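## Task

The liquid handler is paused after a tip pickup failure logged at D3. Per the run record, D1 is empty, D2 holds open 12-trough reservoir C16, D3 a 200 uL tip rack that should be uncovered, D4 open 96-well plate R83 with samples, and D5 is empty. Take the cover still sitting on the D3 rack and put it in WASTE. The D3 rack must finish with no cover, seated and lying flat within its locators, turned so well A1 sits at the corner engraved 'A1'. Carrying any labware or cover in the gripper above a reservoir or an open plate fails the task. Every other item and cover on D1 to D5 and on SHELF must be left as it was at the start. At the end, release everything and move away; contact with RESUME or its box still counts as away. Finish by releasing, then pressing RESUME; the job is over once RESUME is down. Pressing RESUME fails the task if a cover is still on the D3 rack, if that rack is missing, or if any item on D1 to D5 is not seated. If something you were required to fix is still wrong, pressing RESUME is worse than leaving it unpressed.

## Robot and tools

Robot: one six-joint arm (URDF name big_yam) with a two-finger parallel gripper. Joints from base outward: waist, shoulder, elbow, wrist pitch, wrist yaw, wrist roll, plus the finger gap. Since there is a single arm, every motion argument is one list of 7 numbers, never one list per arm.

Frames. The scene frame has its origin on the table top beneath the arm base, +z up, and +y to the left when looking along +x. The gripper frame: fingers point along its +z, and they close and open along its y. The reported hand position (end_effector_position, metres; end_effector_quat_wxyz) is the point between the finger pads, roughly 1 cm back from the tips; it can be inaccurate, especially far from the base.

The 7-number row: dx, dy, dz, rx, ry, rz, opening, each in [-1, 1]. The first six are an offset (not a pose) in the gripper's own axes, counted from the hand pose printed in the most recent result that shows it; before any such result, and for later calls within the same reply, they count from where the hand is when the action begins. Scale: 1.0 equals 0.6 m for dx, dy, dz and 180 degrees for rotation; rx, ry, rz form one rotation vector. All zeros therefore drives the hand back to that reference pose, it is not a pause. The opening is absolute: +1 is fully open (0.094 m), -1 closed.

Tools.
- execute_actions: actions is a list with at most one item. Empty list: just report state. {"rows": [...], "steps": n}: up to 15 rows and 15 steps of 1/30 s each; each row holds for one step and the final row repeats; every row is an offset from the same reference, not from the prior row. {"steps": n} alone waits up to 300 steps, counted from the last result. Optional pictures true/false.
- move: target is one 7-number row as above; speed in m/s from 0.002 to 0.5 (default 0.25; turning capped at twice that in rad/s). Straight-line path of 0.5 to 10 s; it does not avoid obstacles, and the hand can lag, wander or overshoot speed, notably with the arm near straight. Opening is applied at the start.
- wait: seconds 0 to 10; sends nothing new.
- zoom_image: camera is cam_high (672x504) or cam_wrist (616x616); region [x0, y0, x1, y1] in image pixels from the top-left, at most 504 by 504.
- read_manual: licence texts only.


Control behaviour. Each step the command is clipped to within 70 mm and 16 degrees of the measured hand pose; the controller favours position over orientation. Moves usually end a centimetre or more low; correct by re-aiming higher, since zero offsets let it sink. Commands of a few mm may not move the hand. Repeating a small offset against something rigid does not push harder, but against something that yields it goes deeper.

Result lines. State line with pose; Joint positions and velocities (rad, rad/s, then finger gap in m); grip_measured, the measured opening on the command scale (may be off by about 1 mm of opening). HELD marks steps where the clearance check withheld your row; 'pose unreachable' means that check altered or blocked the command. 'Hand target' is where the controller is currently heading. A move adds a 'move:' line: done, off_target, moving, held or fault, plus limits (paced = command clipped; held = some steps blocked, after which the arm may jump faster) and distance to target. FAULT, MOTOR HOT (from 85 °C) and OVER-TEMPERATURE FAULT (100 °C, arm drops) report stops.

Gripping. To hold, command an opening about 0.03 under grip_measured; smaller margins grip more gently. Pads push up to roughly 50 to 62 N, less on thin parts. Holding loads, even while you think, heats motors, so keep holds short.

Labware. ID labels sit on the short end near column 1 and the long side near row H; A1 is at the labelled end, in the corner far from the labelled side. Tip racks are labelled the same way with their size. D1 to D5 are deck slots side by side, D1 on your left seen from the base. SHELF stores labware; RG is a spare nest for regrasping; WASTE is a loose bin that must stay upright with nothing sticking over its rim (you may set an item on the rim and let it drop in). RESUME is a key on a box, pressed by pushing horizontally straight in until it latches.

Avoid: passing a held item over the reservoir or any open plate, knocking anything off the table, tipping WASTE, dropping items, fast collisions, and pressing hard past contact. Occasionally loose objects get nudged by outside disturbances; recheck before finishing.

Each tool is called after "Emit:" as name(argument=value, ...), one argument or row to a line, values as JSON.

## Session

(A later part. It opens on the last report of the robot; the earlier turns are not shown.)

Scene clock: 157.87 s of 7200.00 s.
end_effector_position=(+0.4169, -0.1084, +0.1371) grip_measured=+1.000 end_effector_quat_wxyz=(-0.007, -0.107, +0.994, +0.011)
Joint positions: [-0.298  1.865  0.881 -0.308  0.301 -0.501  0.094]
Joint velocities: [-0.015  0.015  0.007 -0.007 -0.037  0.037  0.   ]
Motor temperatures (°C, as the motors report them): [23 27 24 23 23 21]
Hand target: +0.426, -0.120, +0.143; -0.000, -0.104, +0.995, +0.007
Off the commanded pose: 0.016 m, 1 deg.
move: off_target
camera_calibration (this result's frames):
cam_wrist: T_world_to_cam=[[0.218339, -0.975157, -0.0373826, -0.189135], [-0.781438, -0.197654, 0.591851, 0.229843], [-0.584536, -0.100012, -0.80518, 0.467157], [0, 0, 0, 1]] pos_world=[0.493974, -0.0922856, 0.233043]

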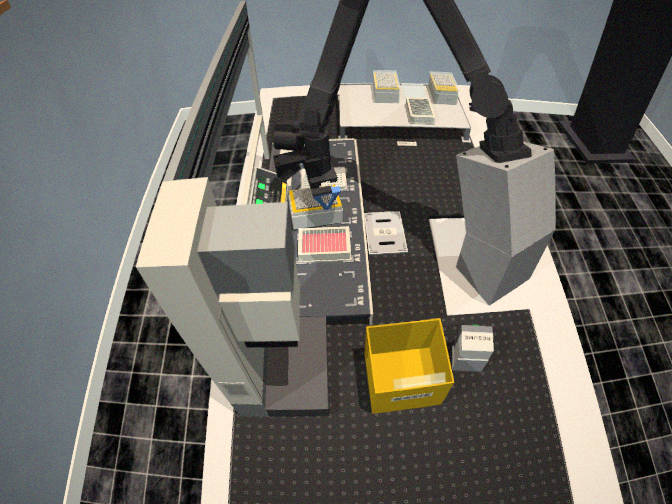

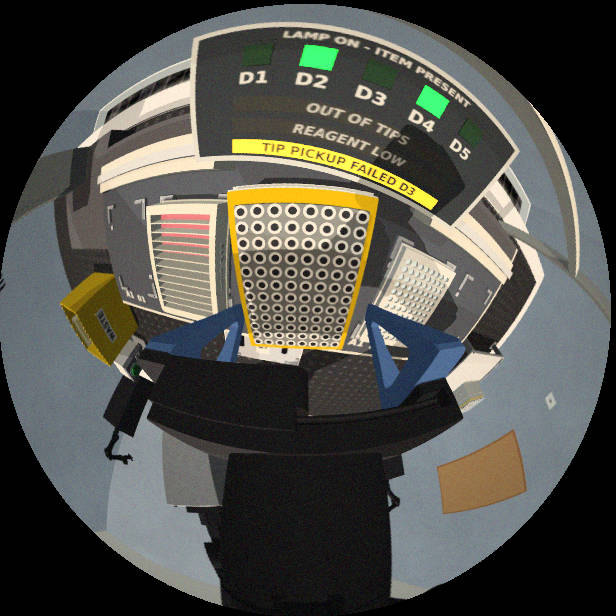

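Emit:
move(
  target=[0,0.004,0.04,0,0,0,1],
  speed=0.01,
)

Emit:
zoom_image(
  camera="cam_high",
  region=[260, 130, 380, 250],
)

Scene clock: 163.70 s of 7200.00 s.
end_effector_position=(+0.4135, -0.1015, +0.1207) grip_measured=+1.000 end_effector_quat_wxyz=(-0.008, -0.108, +0.994, +0.012)
Joint positions: [-0.298  1.911  0.881 -0.264  0.3   -0.502  0.094]
Joint velocities: [ 0.005 -0.015  0.002 -0.017  0.037  0.037  0.   ]
Motor temperatures (°C, as the motors report them): [23 27 24 23 23 21]
Hand target: +0.416, -0.106, +0.113; -0.008, -0.107, +0.994, +0.011
Off the commanded pose: 0.009 m, 0 deg.
After step 90, 0.20 s passed at rest.
move: done
camera_calibration (this result's frames):
cam_wrist: T_world_to_cam=[[0.219685, -0.974772, -0.0394617, -0.182623], [-0.780119, -0.199817, 0.592865, 0.237399], [-0.585793, -0.0994587, -0.804335, 0.453166], [0, 0, 0, 1]] pos_world=[0.49078, -0.0855086, 0.216545]

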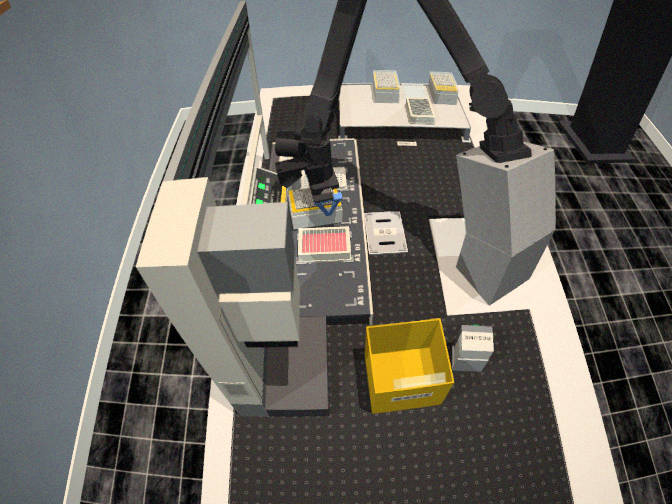

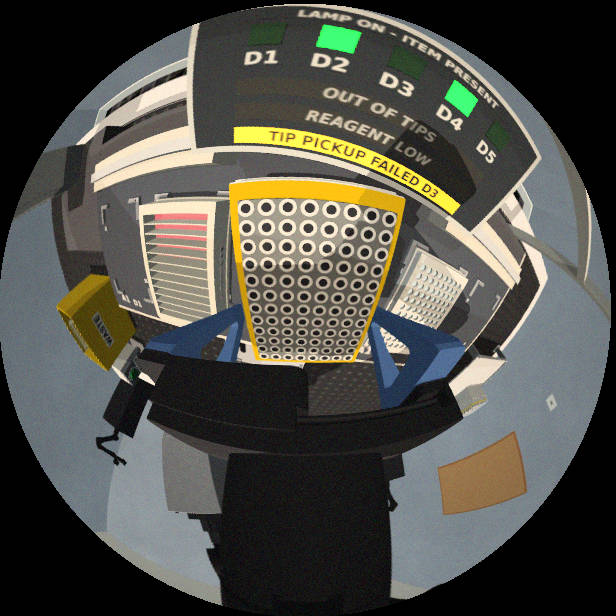

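Region (260, 130, 380, 250) of cam_high's 672x504 image, scaled by 4.200, with more detail than that image has.

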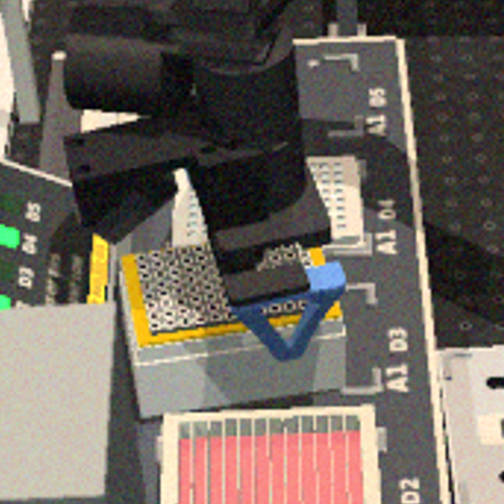

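Emit:
move(
  target=[-0.04,0,0.025,0,0,0,1],
  speed=0.01,
)

Emit:
move(
  target=[0,0,-0.004,0,0,0,0.7],
  speed=0.01,
)

Emit:
zoom_image(
  camera="cam_high",
  region=[260, 130, 380, 250],
)

Scene clock: 170.10 s of 7200.00 s.
end_effector_position=(+0.4309, -0.1032, +0.1095) grip_measured=+1.000 end_effector_quat_wxyz=(-0.005, -0.105, +0.994, +0.010)
Joint positions: [-0.298  1.955  0.937 -0.268  0.302 -0.499  0.094]
Joint velocities: [-0.015 -0.005  0.007 -0.012  0.081 -0.051  0.   ]
Motor temperatures (°C, as the motors report them): [23 27 24 23 23 21]
Hand target: +0.436, -0.096, +0.106; -0.008, -0.108, +0.994, +0.012
Off the commanded pose: 0.010 m, 0 deg.
After step 90, 0.37 s passed at rest.
move: done
camera_calibration (this result's frames):
cam_wrist: T_world_to_cam=[[0.215136, -0.975967, -0.0347211, -0.18719], [-0.784689, -0.193918, 0.588778, 0.260336], [-0.581361, -0.0994222, -0.807549, 0.452544], [0, 0, 0, 1]] pos_world=[0.507646, -0.0872143, 0.205672]

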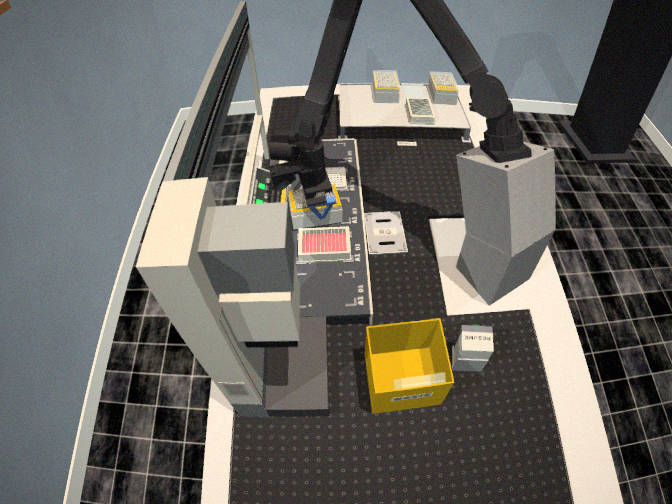

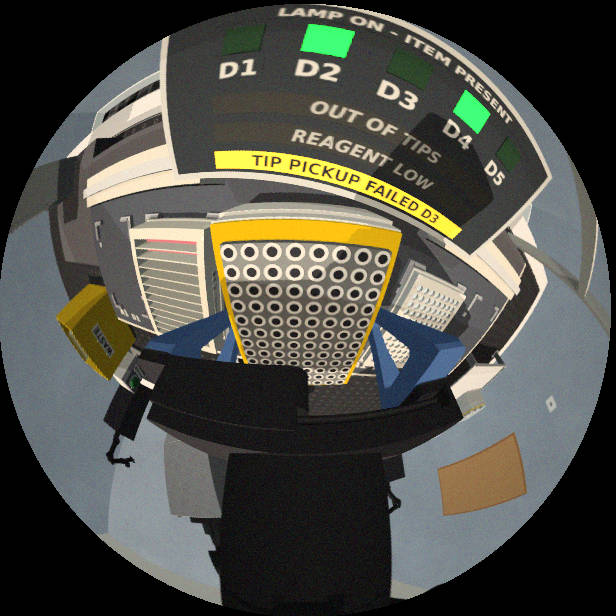

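Scene clock: 170.80 s of 7200.00 s.
end_effector_position=(+0.4309, -0.1033, +0.1095) grip_measured=+0.798 end_effector_quat_wxyz=(-0.005, -0.105, +0.994, +0.010)
Joint positions: [-0.298  1.955  0.937 -0.268  0.302 -0.499  0.084]
Joint velocities: [ 0.015 -0.005 -0.002 -0.002 -0.022  0.081 -0.   ]
Motor temperatures (°C, as the motors report them): [23 27 24 23 23 21]
Hand target: +0.431, -0.103, +0.112; -0.005, -0.105, +0.994, +0.010
Off the commanded pose: 0.002 m, 0 deg.
move: done
camera_calibration (this result's frames):
cam_wrist: T_world_to_cam=[[0.215139, -0.975978, -0.0343875, -0.187286], [-0.784624, -0.193708, 0.588934, 0.260287], [-0.581447, -0.0997214, -0.807449, 0.452522], [0, 0, 0, 1]] pos_world=[0.507637, -0.0872415, 0.205657]

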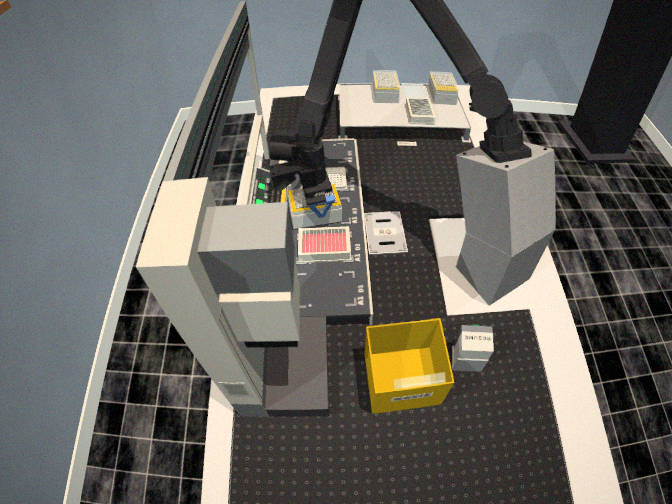

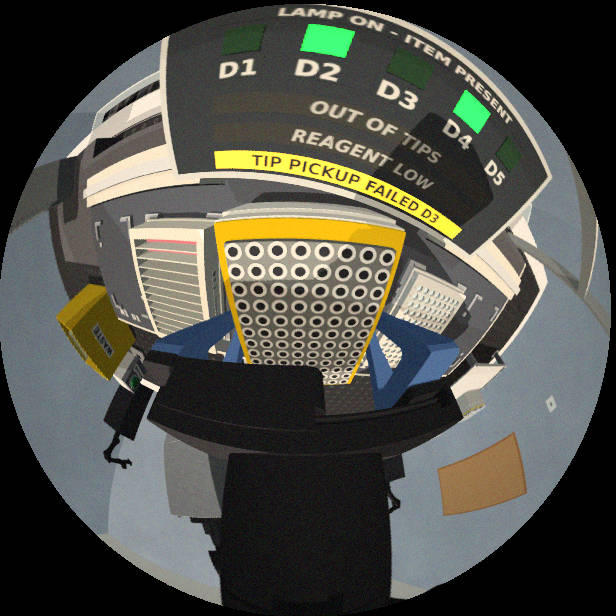

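Region (260, 130, 380, 250) of cam_high's 672x504 image, scaled by 4.200, with more detail than that image has.

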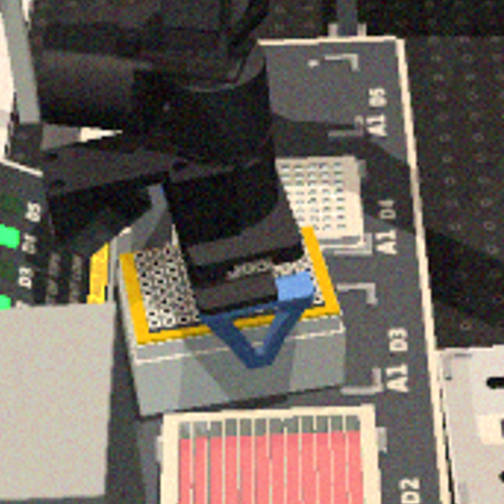

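Emit:
move(
  target=[0,0,-0.075,0.006,-0.003,0.067,0.7],
  speed=0.02,
)

Emit:
zoom_image(
  camera="cam_high",
  region=[260, 130, 380, 250],
)

Scene clock: 180.73 s of 7200.00 s.
end_effector_position=(+0.4284, -0.1078, +0.1436) grip_measured=+0.798 end_effector_quat_wxyz=(-0.007, -0.000, +1.000, +0.001)
Joint positions: [-0.279  1.861  0.906 -0.333  0.324 -0.27   0.084]
Joint velocities: [ 0.005 -0.015 -0.007 -0.002  0.022 -0.037 -0.   ]
Motor temperatures (°C, as the motors report them): [23 27 24 23 23 21]
Hand target: +0.431, -0.103, +0.154; -0.001, -0.001, +1.000, +0.001
Off the commanded pose: 0.012 m, 1 deg.
After step 90, 1.43 s passed at rest.
move: off_target
camera_calibration (this result's frames):
cam_wrist: T_world_to_cam=[[0.00655726, -0.999859, -0.015432, -0.105957], [-0.804837, -0.0144357, 0.59332, 0.264734], [-0.593459, 0.00852971, -0.804819, 0.494652], [0, 0, 0, 1]] pos_world=[0.507318, -0.10634, 0.239398]

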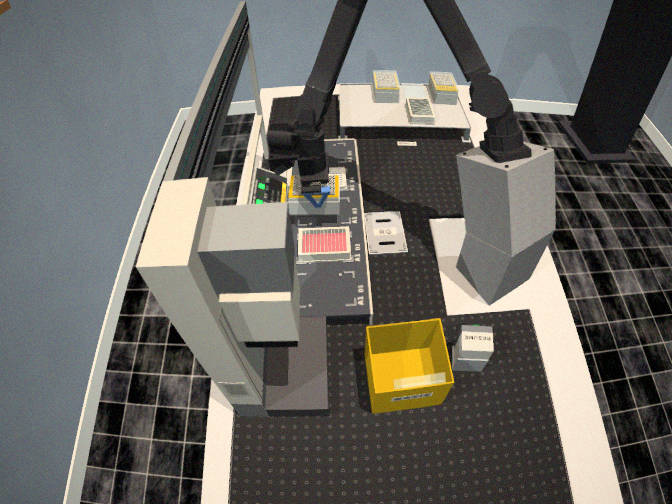

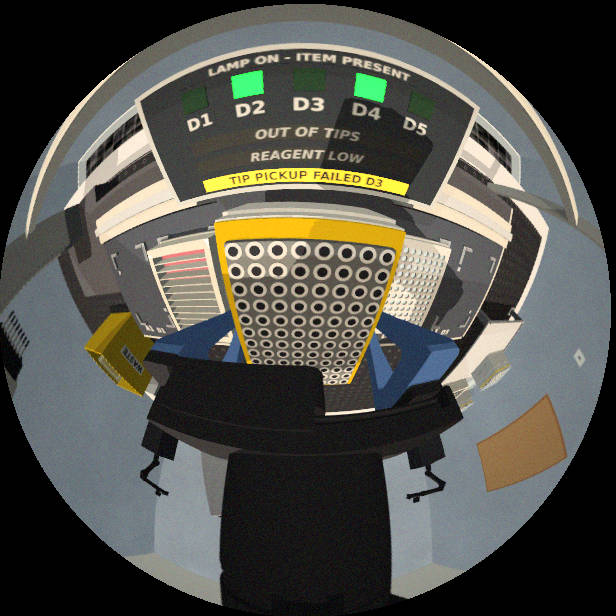

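Region (260, 130, 380, 250) of cam_high's 672x504 image, scaled by 4.200, with more detail than that image has.

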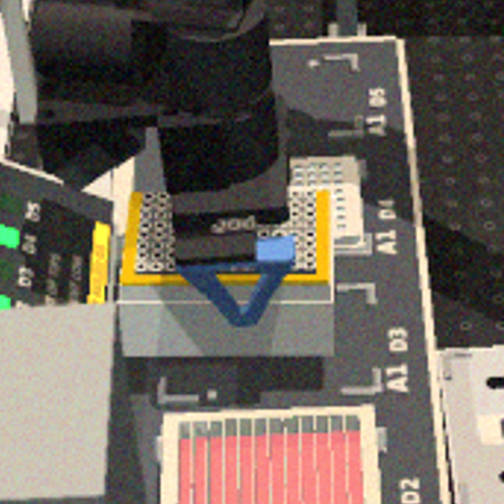

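Emit:
move(
  target=[0.055,0.004,-0.008,0,0,0,0.7],
  speed=0.015,
)

Emit:
zoom_image(
  camera="cam_high",
  region=[260, 130, 380, 250],
)

Scene clock: 189.40 s of 7200.00 s.
end_effector_position=(+0.3921, -0.0971, +0.1426) grip_measured=+0.798 end_effector_quat_wxyz=(-0.018, -0.004, +1.000, +0.005)
Joint positions: [-0.279  1.838  0.814 -0.29   0.323 -0.27   0.084]
Joint velocities: [ 0.005 -0.005  0.002  0.007  0.081 -0.066 -0.001]
Motor temperatures (°C, as the motors report them): [23 27 24 23 23 21]
Hand target: +0.396, -0.106, +0.149; -0.007, -0.000, +1.000, +0.001
Off the commanded pose: 0.011 m, 1 deg.
After step 90, 3.23 s passed at rest.
move: off_target
camera_calibration (this result's frames):
cam_wrist: T_world_to_cam=[[0.0139271, -0.999637, -0.0230598, -0.0968177], [-0.79053, -0.0251294, 0.611908, 0.226964], [-0.612266, 0.00970733, -0.790593, 0.477665], [0, 0, 0, 1]] pos_world=[0.473228, -0.0957159, 0.236525]

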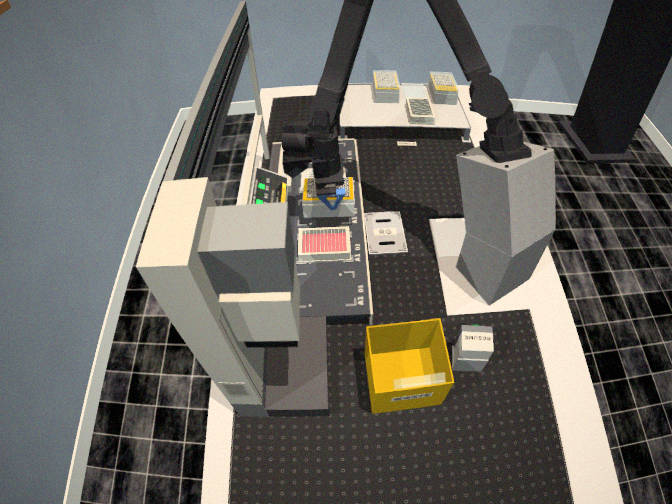

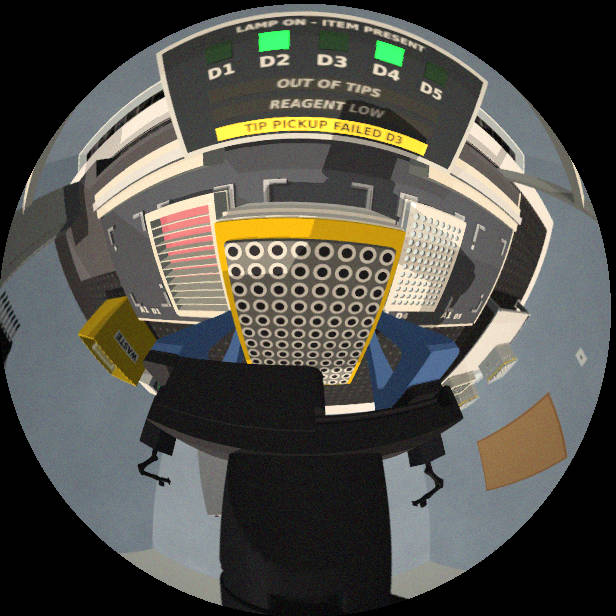

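Region (260, 130, 380, 250) of cam_high's 672x504 image, scaled by 4.200, with more detail than that image has.

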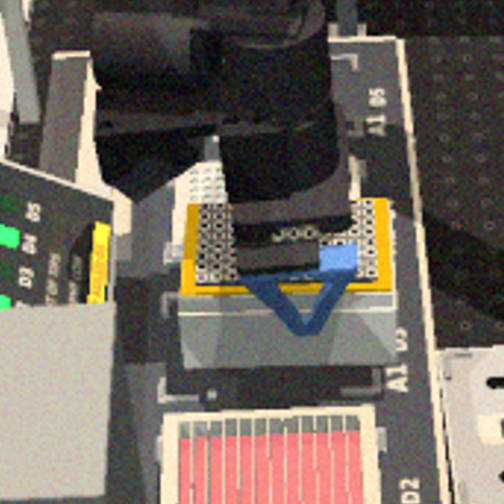

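Emit:
move(
  target=[-0.03,-0.03,-0.01,0.003,-0.011,0.003,0.7],
  speed=0.012,
)

Emit:
zoom_image(
  camera="cam_high",
  region=[260, 130, 380, 250],
)

Scene clock: 195.83 s of 7200.00 s.
end_effector_position=(+0.3964, -0.1019, +0.1422) grip_measured=+0.798 end_effector_quat_wxyz=(-0.015, -0.006, +1.000, +0.005)
Joint positions: [-0.288  1.838  0.823 -0.29   0.319 -0.285  0.084]
Joint velocities: [-0.015 -0.005  0.007  0.027  0.051  0.022  0.   ]
Motor temperatures (°C, as the motors report them): [23 27 24 23 23 21]
Hand target: +0.410, -0.115, +0.148; -0.001, +0.000, +1.000, -0.000
Off the commanded pose: 0.020 m, 2 deg.
After step 90, 1.00 s passed at rest.
move: off_target
camera_calibration (this result's frames):
cam_wrist: T_world_to_cam=[[0.0173621, -0.999574, -0.0234451, -0.102953], [-0.794708, -0.0280256, 0.606344, 0.232578], [-0.606743, 0.00810461, -0.794857, 0.478266], [0, 0, 0, 1]] pos_world=[0.476804, -0.100267, 0.236716]

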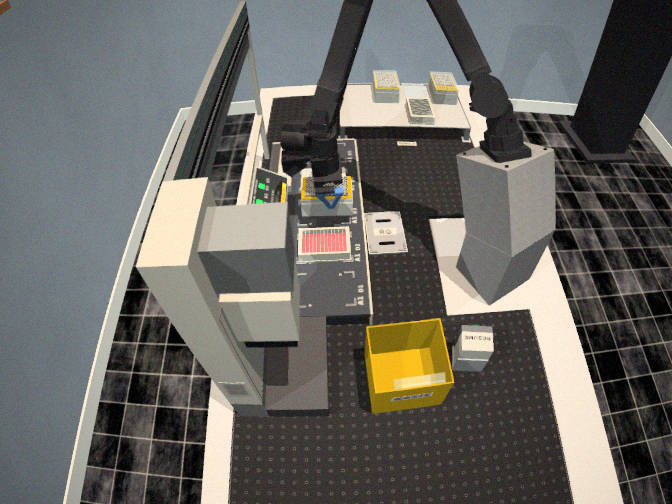

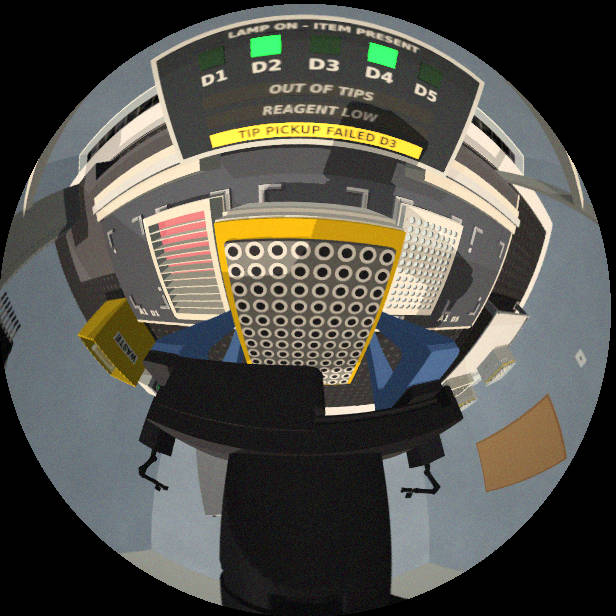

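Region (260, 130, 380, 250) of cam_high's 672x504 image, scaled by 4.200, with more detail than that image has.

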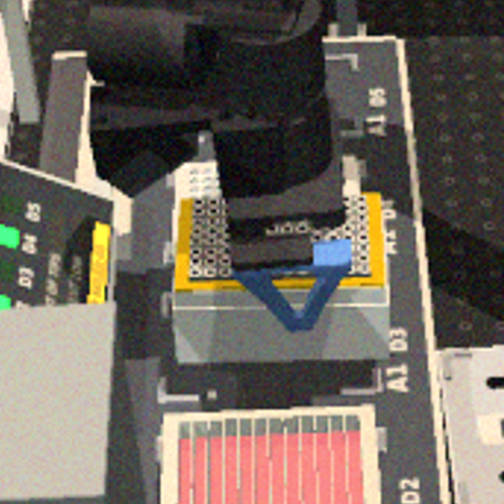

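Emit:
move(
  target=[-0.035,-0.028,-0.01,0.003,-0.008,0,0.7],
  speed=0.012,
)

Emit:
zoom_image(
  camera="cam_high",
  region=[260, 130, 380, 250],
)

Scene clock: 201.83 s of 7200.00 s.
end_effector_position=(+0.4064, -0.1067, +0.1440) grip_measured=+0.798 end_effector_quat_wxyz=(-0.010, -0.010, +1.000, +0.003)
Joint positions: [-0.29   1.838  0.846 -0.301  0.318 -0.299  0.084]
Joint velocities: [ 0.005  0.005  0.002  0.002  0.037 -0.007 -0.   ]
Motor temperatures (°C, as the motors report them): [23 27 24 23 23 21]
Hand target: +0.418, -0.118, +0.148; -0.002, -0.006, +1.000, +0.000
Off the commanded pose: 0.017 m, 1 deg.
After step 90, 0.47 s passed at rest.
move: off_target
camera_calibration (this result's frames):
cam_wrist: T_world_to_cam=[[0.0259214, -0.999458, -0.0202727, -0.111806], [-0.800483, -0.0328997, 0.598451, 0.242309], [-0.598794, 0.000715274, -0.800903, 0.482613], [0, 0, 0, 1]] pos_world=[0.485848, -0.104119, 0.239249]

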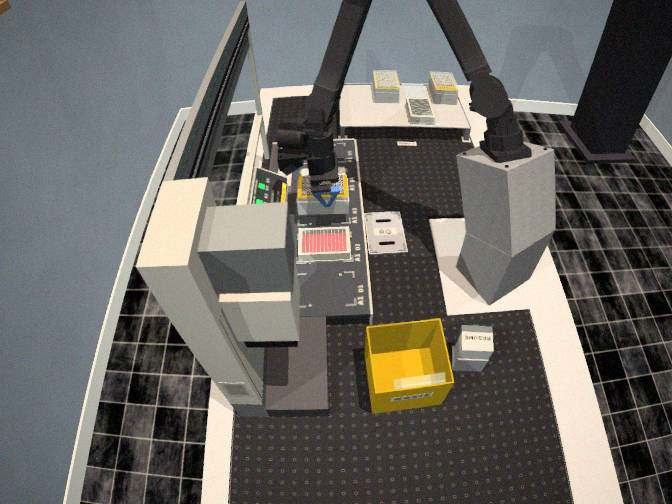

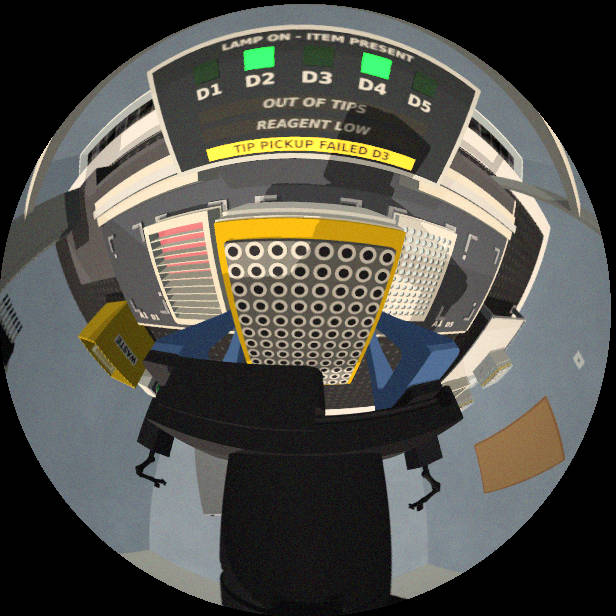

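Region (260, 130, 380, 250) of cam_high's 672x504 image, scaled by 4.200, with more detail than that image has.

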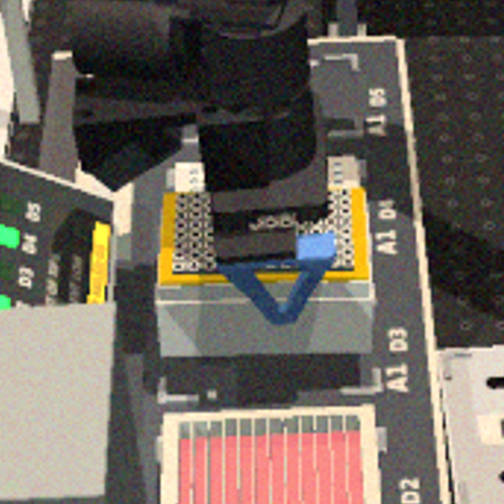

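Emit:
move(
  target=[-0.012,-0.02,0.045,0.002,-0.006,0.008,0.7],
  speed=0.01,
)

Emit:
zoom_image(
  camera="cam_high",
  region=[260, 130, 380, 250],
)

Scene clock: 208.83 s of 7200.00 s.
end_effector_position=(+0.4061, -0.1115, +0.1230) grip_measured=+0.798 end_effector_quat_wxyz=(-0.005, -0.001, +1.000, +0.003)
Joint positions: [-0.317  1.891  0.855 -0.239  0.309 -0.31   0.084]
Joint velocities: [ 0.005 -0.005  0.002  0.002 -0.051 -0.051 -0.   ]
Motor temperatures (°C, as the motors report them): [23 27 24 23 23 21]
Hand target: +0.413, -0.119, +0.117; -0.000, +0.002, +1.000, +0.000
Off the commanded pose: 0.012 m, 1 deg.
After step 90, 0.73 s passed at rest.
move: off_target
camera_calibration (this result's frames):
cam_wrist: T_world_to_cam=[[0.00685702, -0.999802, -0.0186968, -0.109492], [-0.806372, -0.0165857, 0.591175, 0.259562], [-0.591368, 0.0110228, -0.806326, 0.464433], [0, 0, 0, 1]] pos_world=[0.484706, -0.110285, 0.218991]

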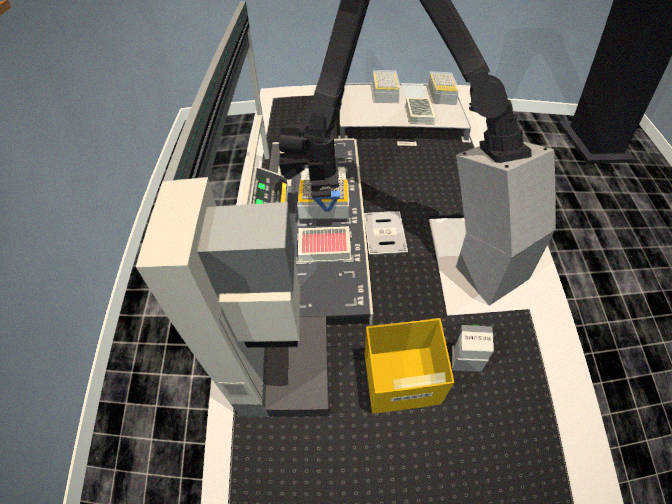

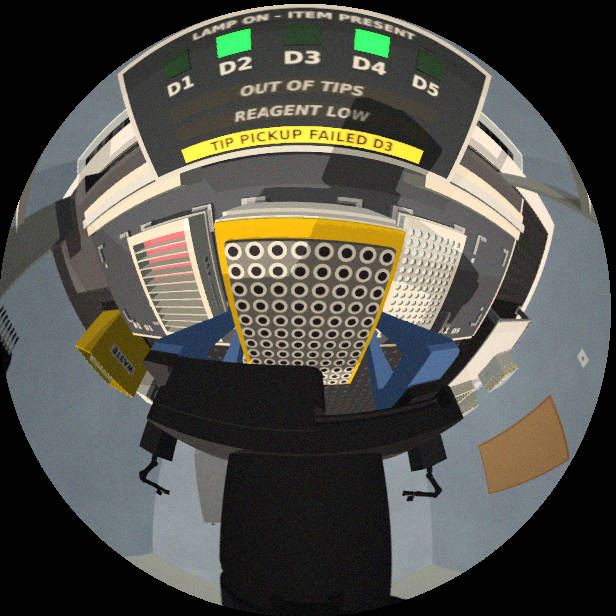

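Region (260, 130, 380, 250) of cam_high's 672x504 image, scaled by 4.200, with more detail than that image has.

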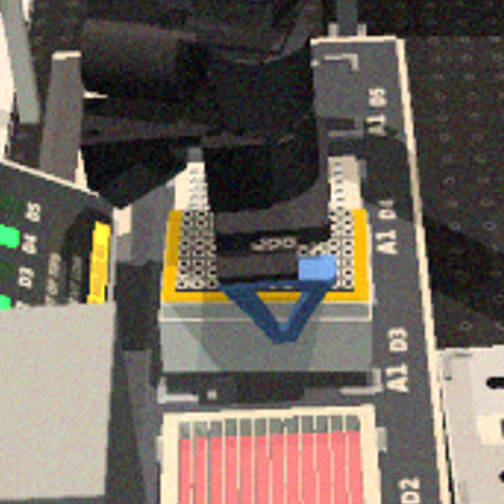

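Emit:
move(
  target=[0.004,0.01,0.02,0,0,0,0.7],
  speed=0.008,
)

Emit:
zoom_image(
  camera="cam_high",
  region=[280, 160, 370, 240],
)

Scene clock: 214.47 s of 7200.00 s.
end_effector_position=(+0.4053, -0.1088, +0.1161) grip_measured=+0.798 end_effector_quat_wxyz=(-0.004, -0.000, +1.000, +0.003)
Joint positions: [-0.317  1.91   0.855 -0.216  0.309 -0.311  0.084]
Joint velocities: [ 0.005 -0.005 -0.002 -0.007 -0.022  0.022 -0.001]
Motor temperatures (°C, as the motors report them): [23 27 24 23 23 21]
Hand target: +0.403, -0.105, +0.111; -0.005, -0.001, +1.000, +0.003
Off the commanded pose: 0.006 m, 0 deg.
After step 90, 0.70 s passed at rest.
move: done
camera_calibration (this result's frames):
cam_wrist: T_world_to_cam=[[0.00646385, -0.999812, -0.0182643, -0.106876], [-0.807877, -0.0159851, 0.589135, 0.263949], [-0.589316, 0.0109472, -0.807828, 0.457764], [0, 0, 0, 1]] pos_world=[0.483697, -0.107648, 0.212341]

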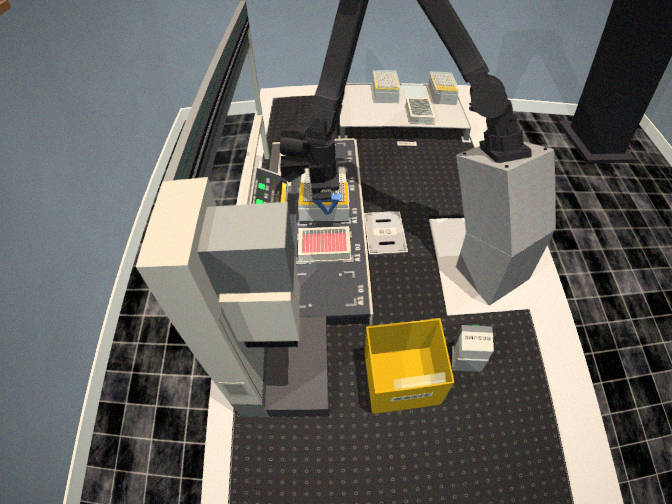

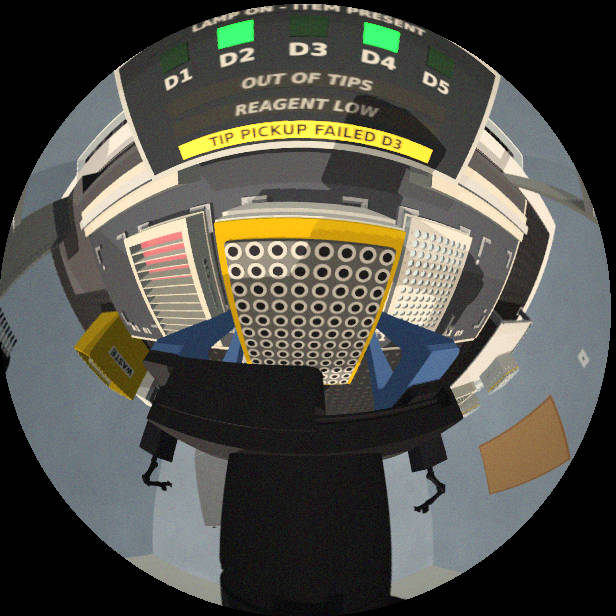

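Region (280, 160, 370, 240) of cam_high's 672x504 image, scaled by 5.600, with more detail than that image has.

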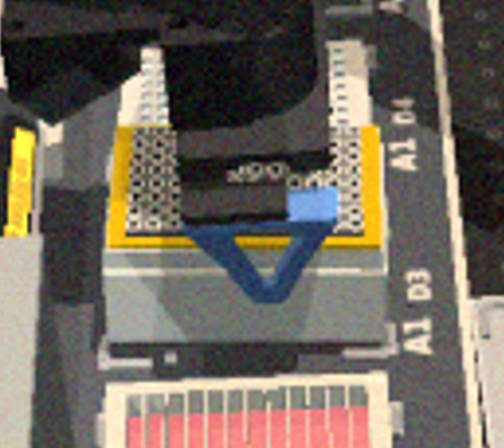

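Emit:
move(
  target=[0,0.004,0.025,0,0,0,0.7],
  speed=0.008,
)

Emit:
zoom_image(
  camera="cam_high",
  region=[280, 160, 370, 240],
)

Scene clock: 221.10 s of 7200.00 s.
end_effector_position=(+0.4049, -0.1076, +0.1119) grip_measured=+0.798 end_effector_quat_wxyz=(-0.003, +0.000, +1.000, +0.001)
Joint positions: [-0.317  1.923  0.855 -0.201  0.31  -0.311  0.084]
Joint velocities: [-0.005 -0.015  0.002 -0.007 -0.051 -0.125  0.001]
Motor temperatures (°C, as the motors report them): [23 27 24 23 23 21]
Hand target: +0.405, -0.107, +0.101; -0.004, -0.000, +1.000, +0.002
Off the commanded pose: 0.011 m, 0 deg.
After step 90, 1.50 s passed at rest.
move: off_target
camera_calibration (this result's frames):
cam_wrist: T_world_to_cam=[[0.00569249, -0.999856, -0.0160173, -0.105623], [-0.809038, -0.014019, 0.587589, 0.266972], [-0.587729, 0.00961372, -0.809001, 0.453471], [0, 0, 0, 1]] pos_world=[0.48311, -0.106224, 0.208297]

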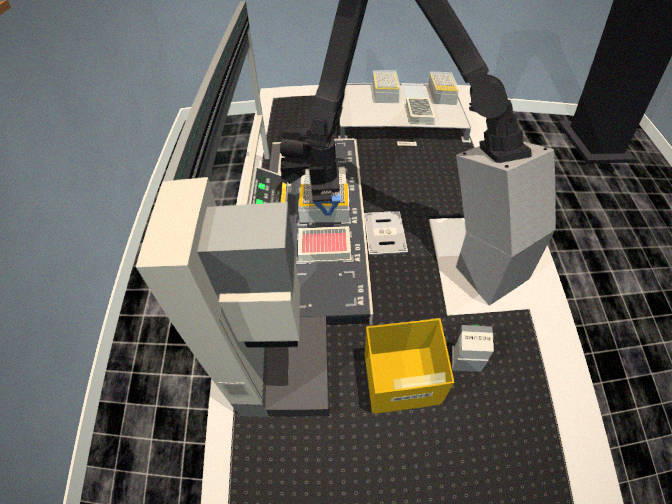

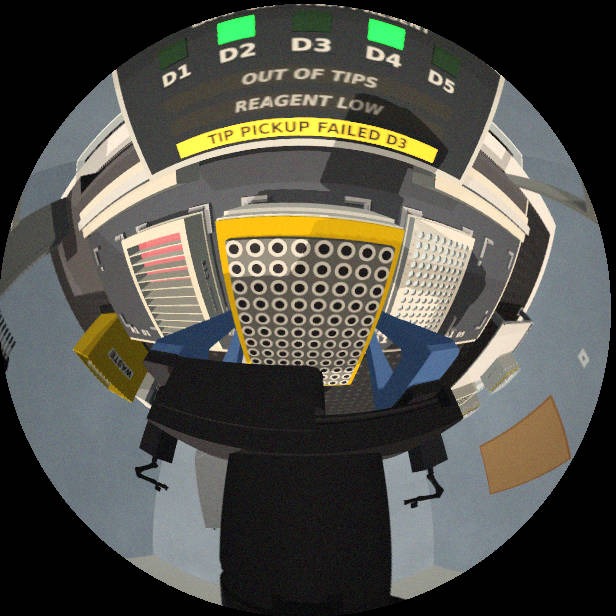

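Region (280, 160, 370, 240) of cam_high's 672x504 image, scaled by 5.600, with more detail than that image has.

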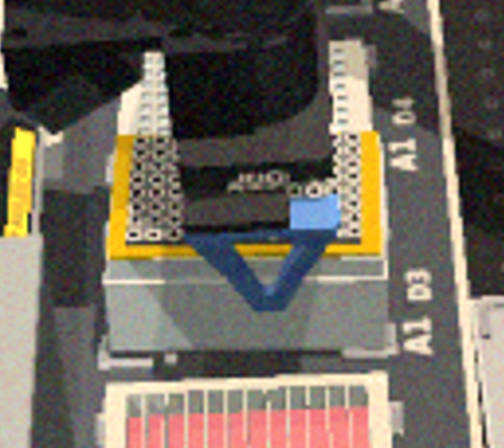

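Emit:
move(
  target=[0,0,0.0,0,0,0,1],
  speed=0.01,
)

Emit:
move(
  target=[0,0,-0.15,0,0,0,1],
  speed=0.04,
)

Emit:
zoom_image(
  camera="cam_high",
  region=[280, 160, 370, 240],
)

Emit:
zoom_image(
  camera="cam_wrist",
  region=[200, 80, 420, 330],
)

Scene clock: 225.87 s of 7200.00 s.
end_effector_position=(+0.4049, -0.1076, +0.1119) grip_measured=+1.000 end_effector_quat_wxyz=(-0.003, +0.000, +1.000, +0.001)
Joint positions: [-0.317  1.923  0.855 -0.201  0.31  -0.311  0.094]
Joint velocities: [-0.024 -0.005  0.007 -0.007  0.022  0.022  0.   ]
Motor temperatures (°C, as the motors report them): [23 27 24 23 23 21]
Hand target: +0.405, -0.108, +0.112; -0.003, +0.000, +1.000, +0.002
Off the commanded pose: 0.000 m, 0 deg.
After step 90, 1.07 s passed at rest.
move: done
camera_calibration (this result's frames):
cam_wrist: T_world_to_cam=[[0.00569249, -0.999856, -0.0160173, -0.105623], [-0.809038, -0.014019, 0.587589, 0.266972], [-0.587729, 0.00961372, -0.809001, 0.453471], [0, 0, 0, 1]] pos_world=[0.48311, -0.106224, 0.208297]

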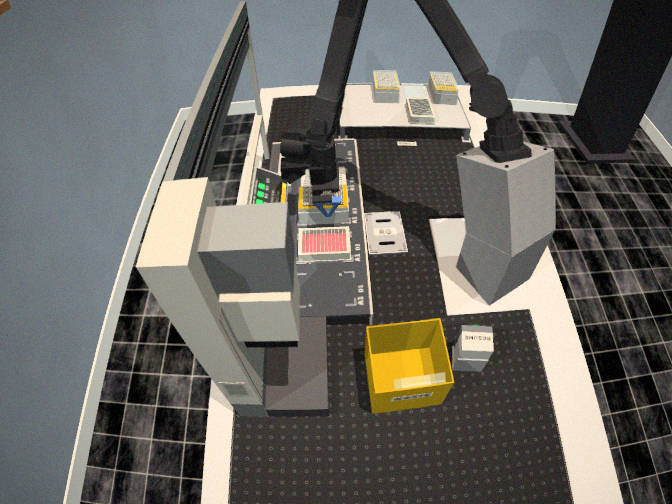

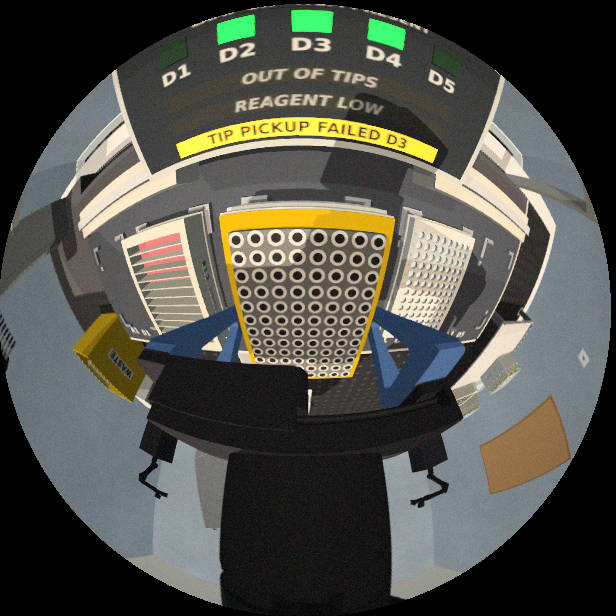

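Scene clock: 228.43 s of 7200.00 s.
end_effector_position=(+0.4072, -0.1119, +0.1967) grip_measured=+1.000 end_effector_quat_wxyz=(-0.004, +0.001, +1.000, +0.001)
Joint positions: [-0.26   1.689  0.821 -0.421  0.329 -0.25   0.094]
Joint velocities: [ 0.005 -0.005 -0.007  0.002 -0.007  0.007  0.   ]
Motor temperatures (°C, as the motors report them): [23 27 24 23 23 21]
Hand target: +0.405, -0.107, +0.203; -0.004, +0.000, +1.000, +0.002
Off the commanded pose: 0.007 m, 0 deg.
move: done
camera_calibration (this result's frames):
cam_wrist: T_world_to_cam=[[0.00304689, -0.99989, -0.0144911, -0.107883], [-0.808261, -0.0109951, 0.588722, 0.218762], [-0.588817, 0.0099188, -0.808206, 0.523753], [0, 0, 0, 1]] pos_world=[0.48554, -0.110661, 0.292947]

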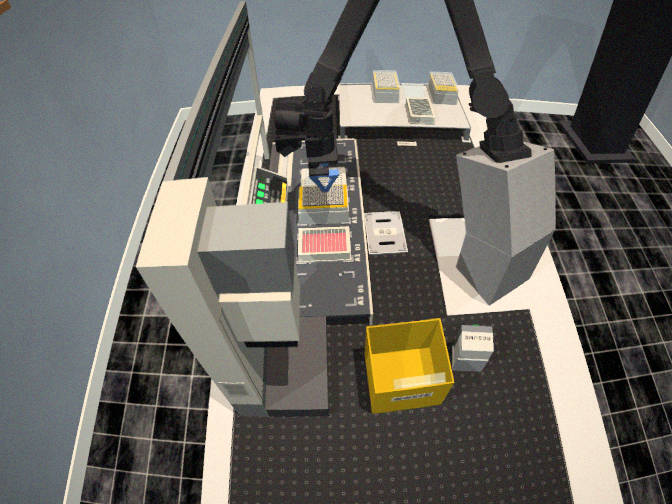

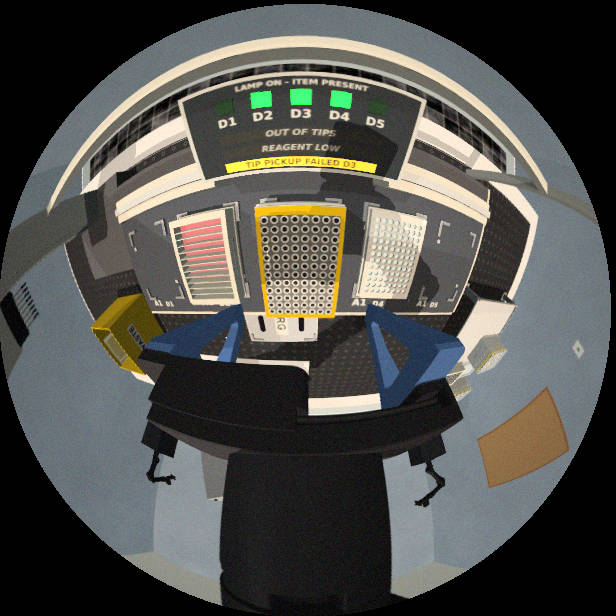

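Region (280, 160, 370, 240) of cam_high's 672x504 image, scaled by 5.600, with more detail than that image has.

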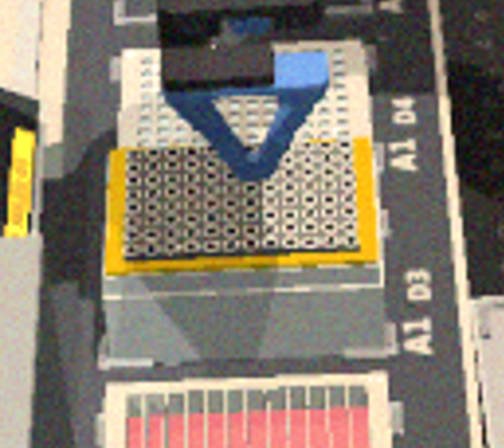

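Region (200, 80, 420, 330) of cam_wrist's 616x616 image, scaled by 2.016, with more detail than that image has; it fills the left 444 columns of this view, and the rest is white.

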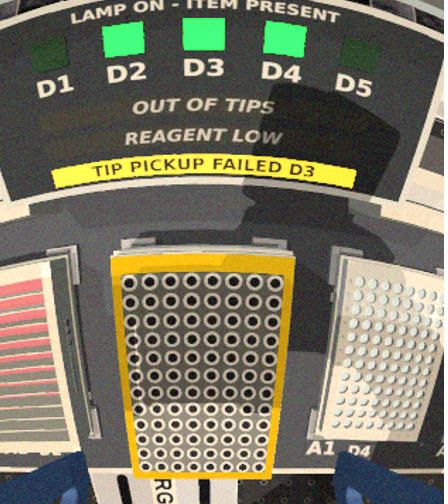

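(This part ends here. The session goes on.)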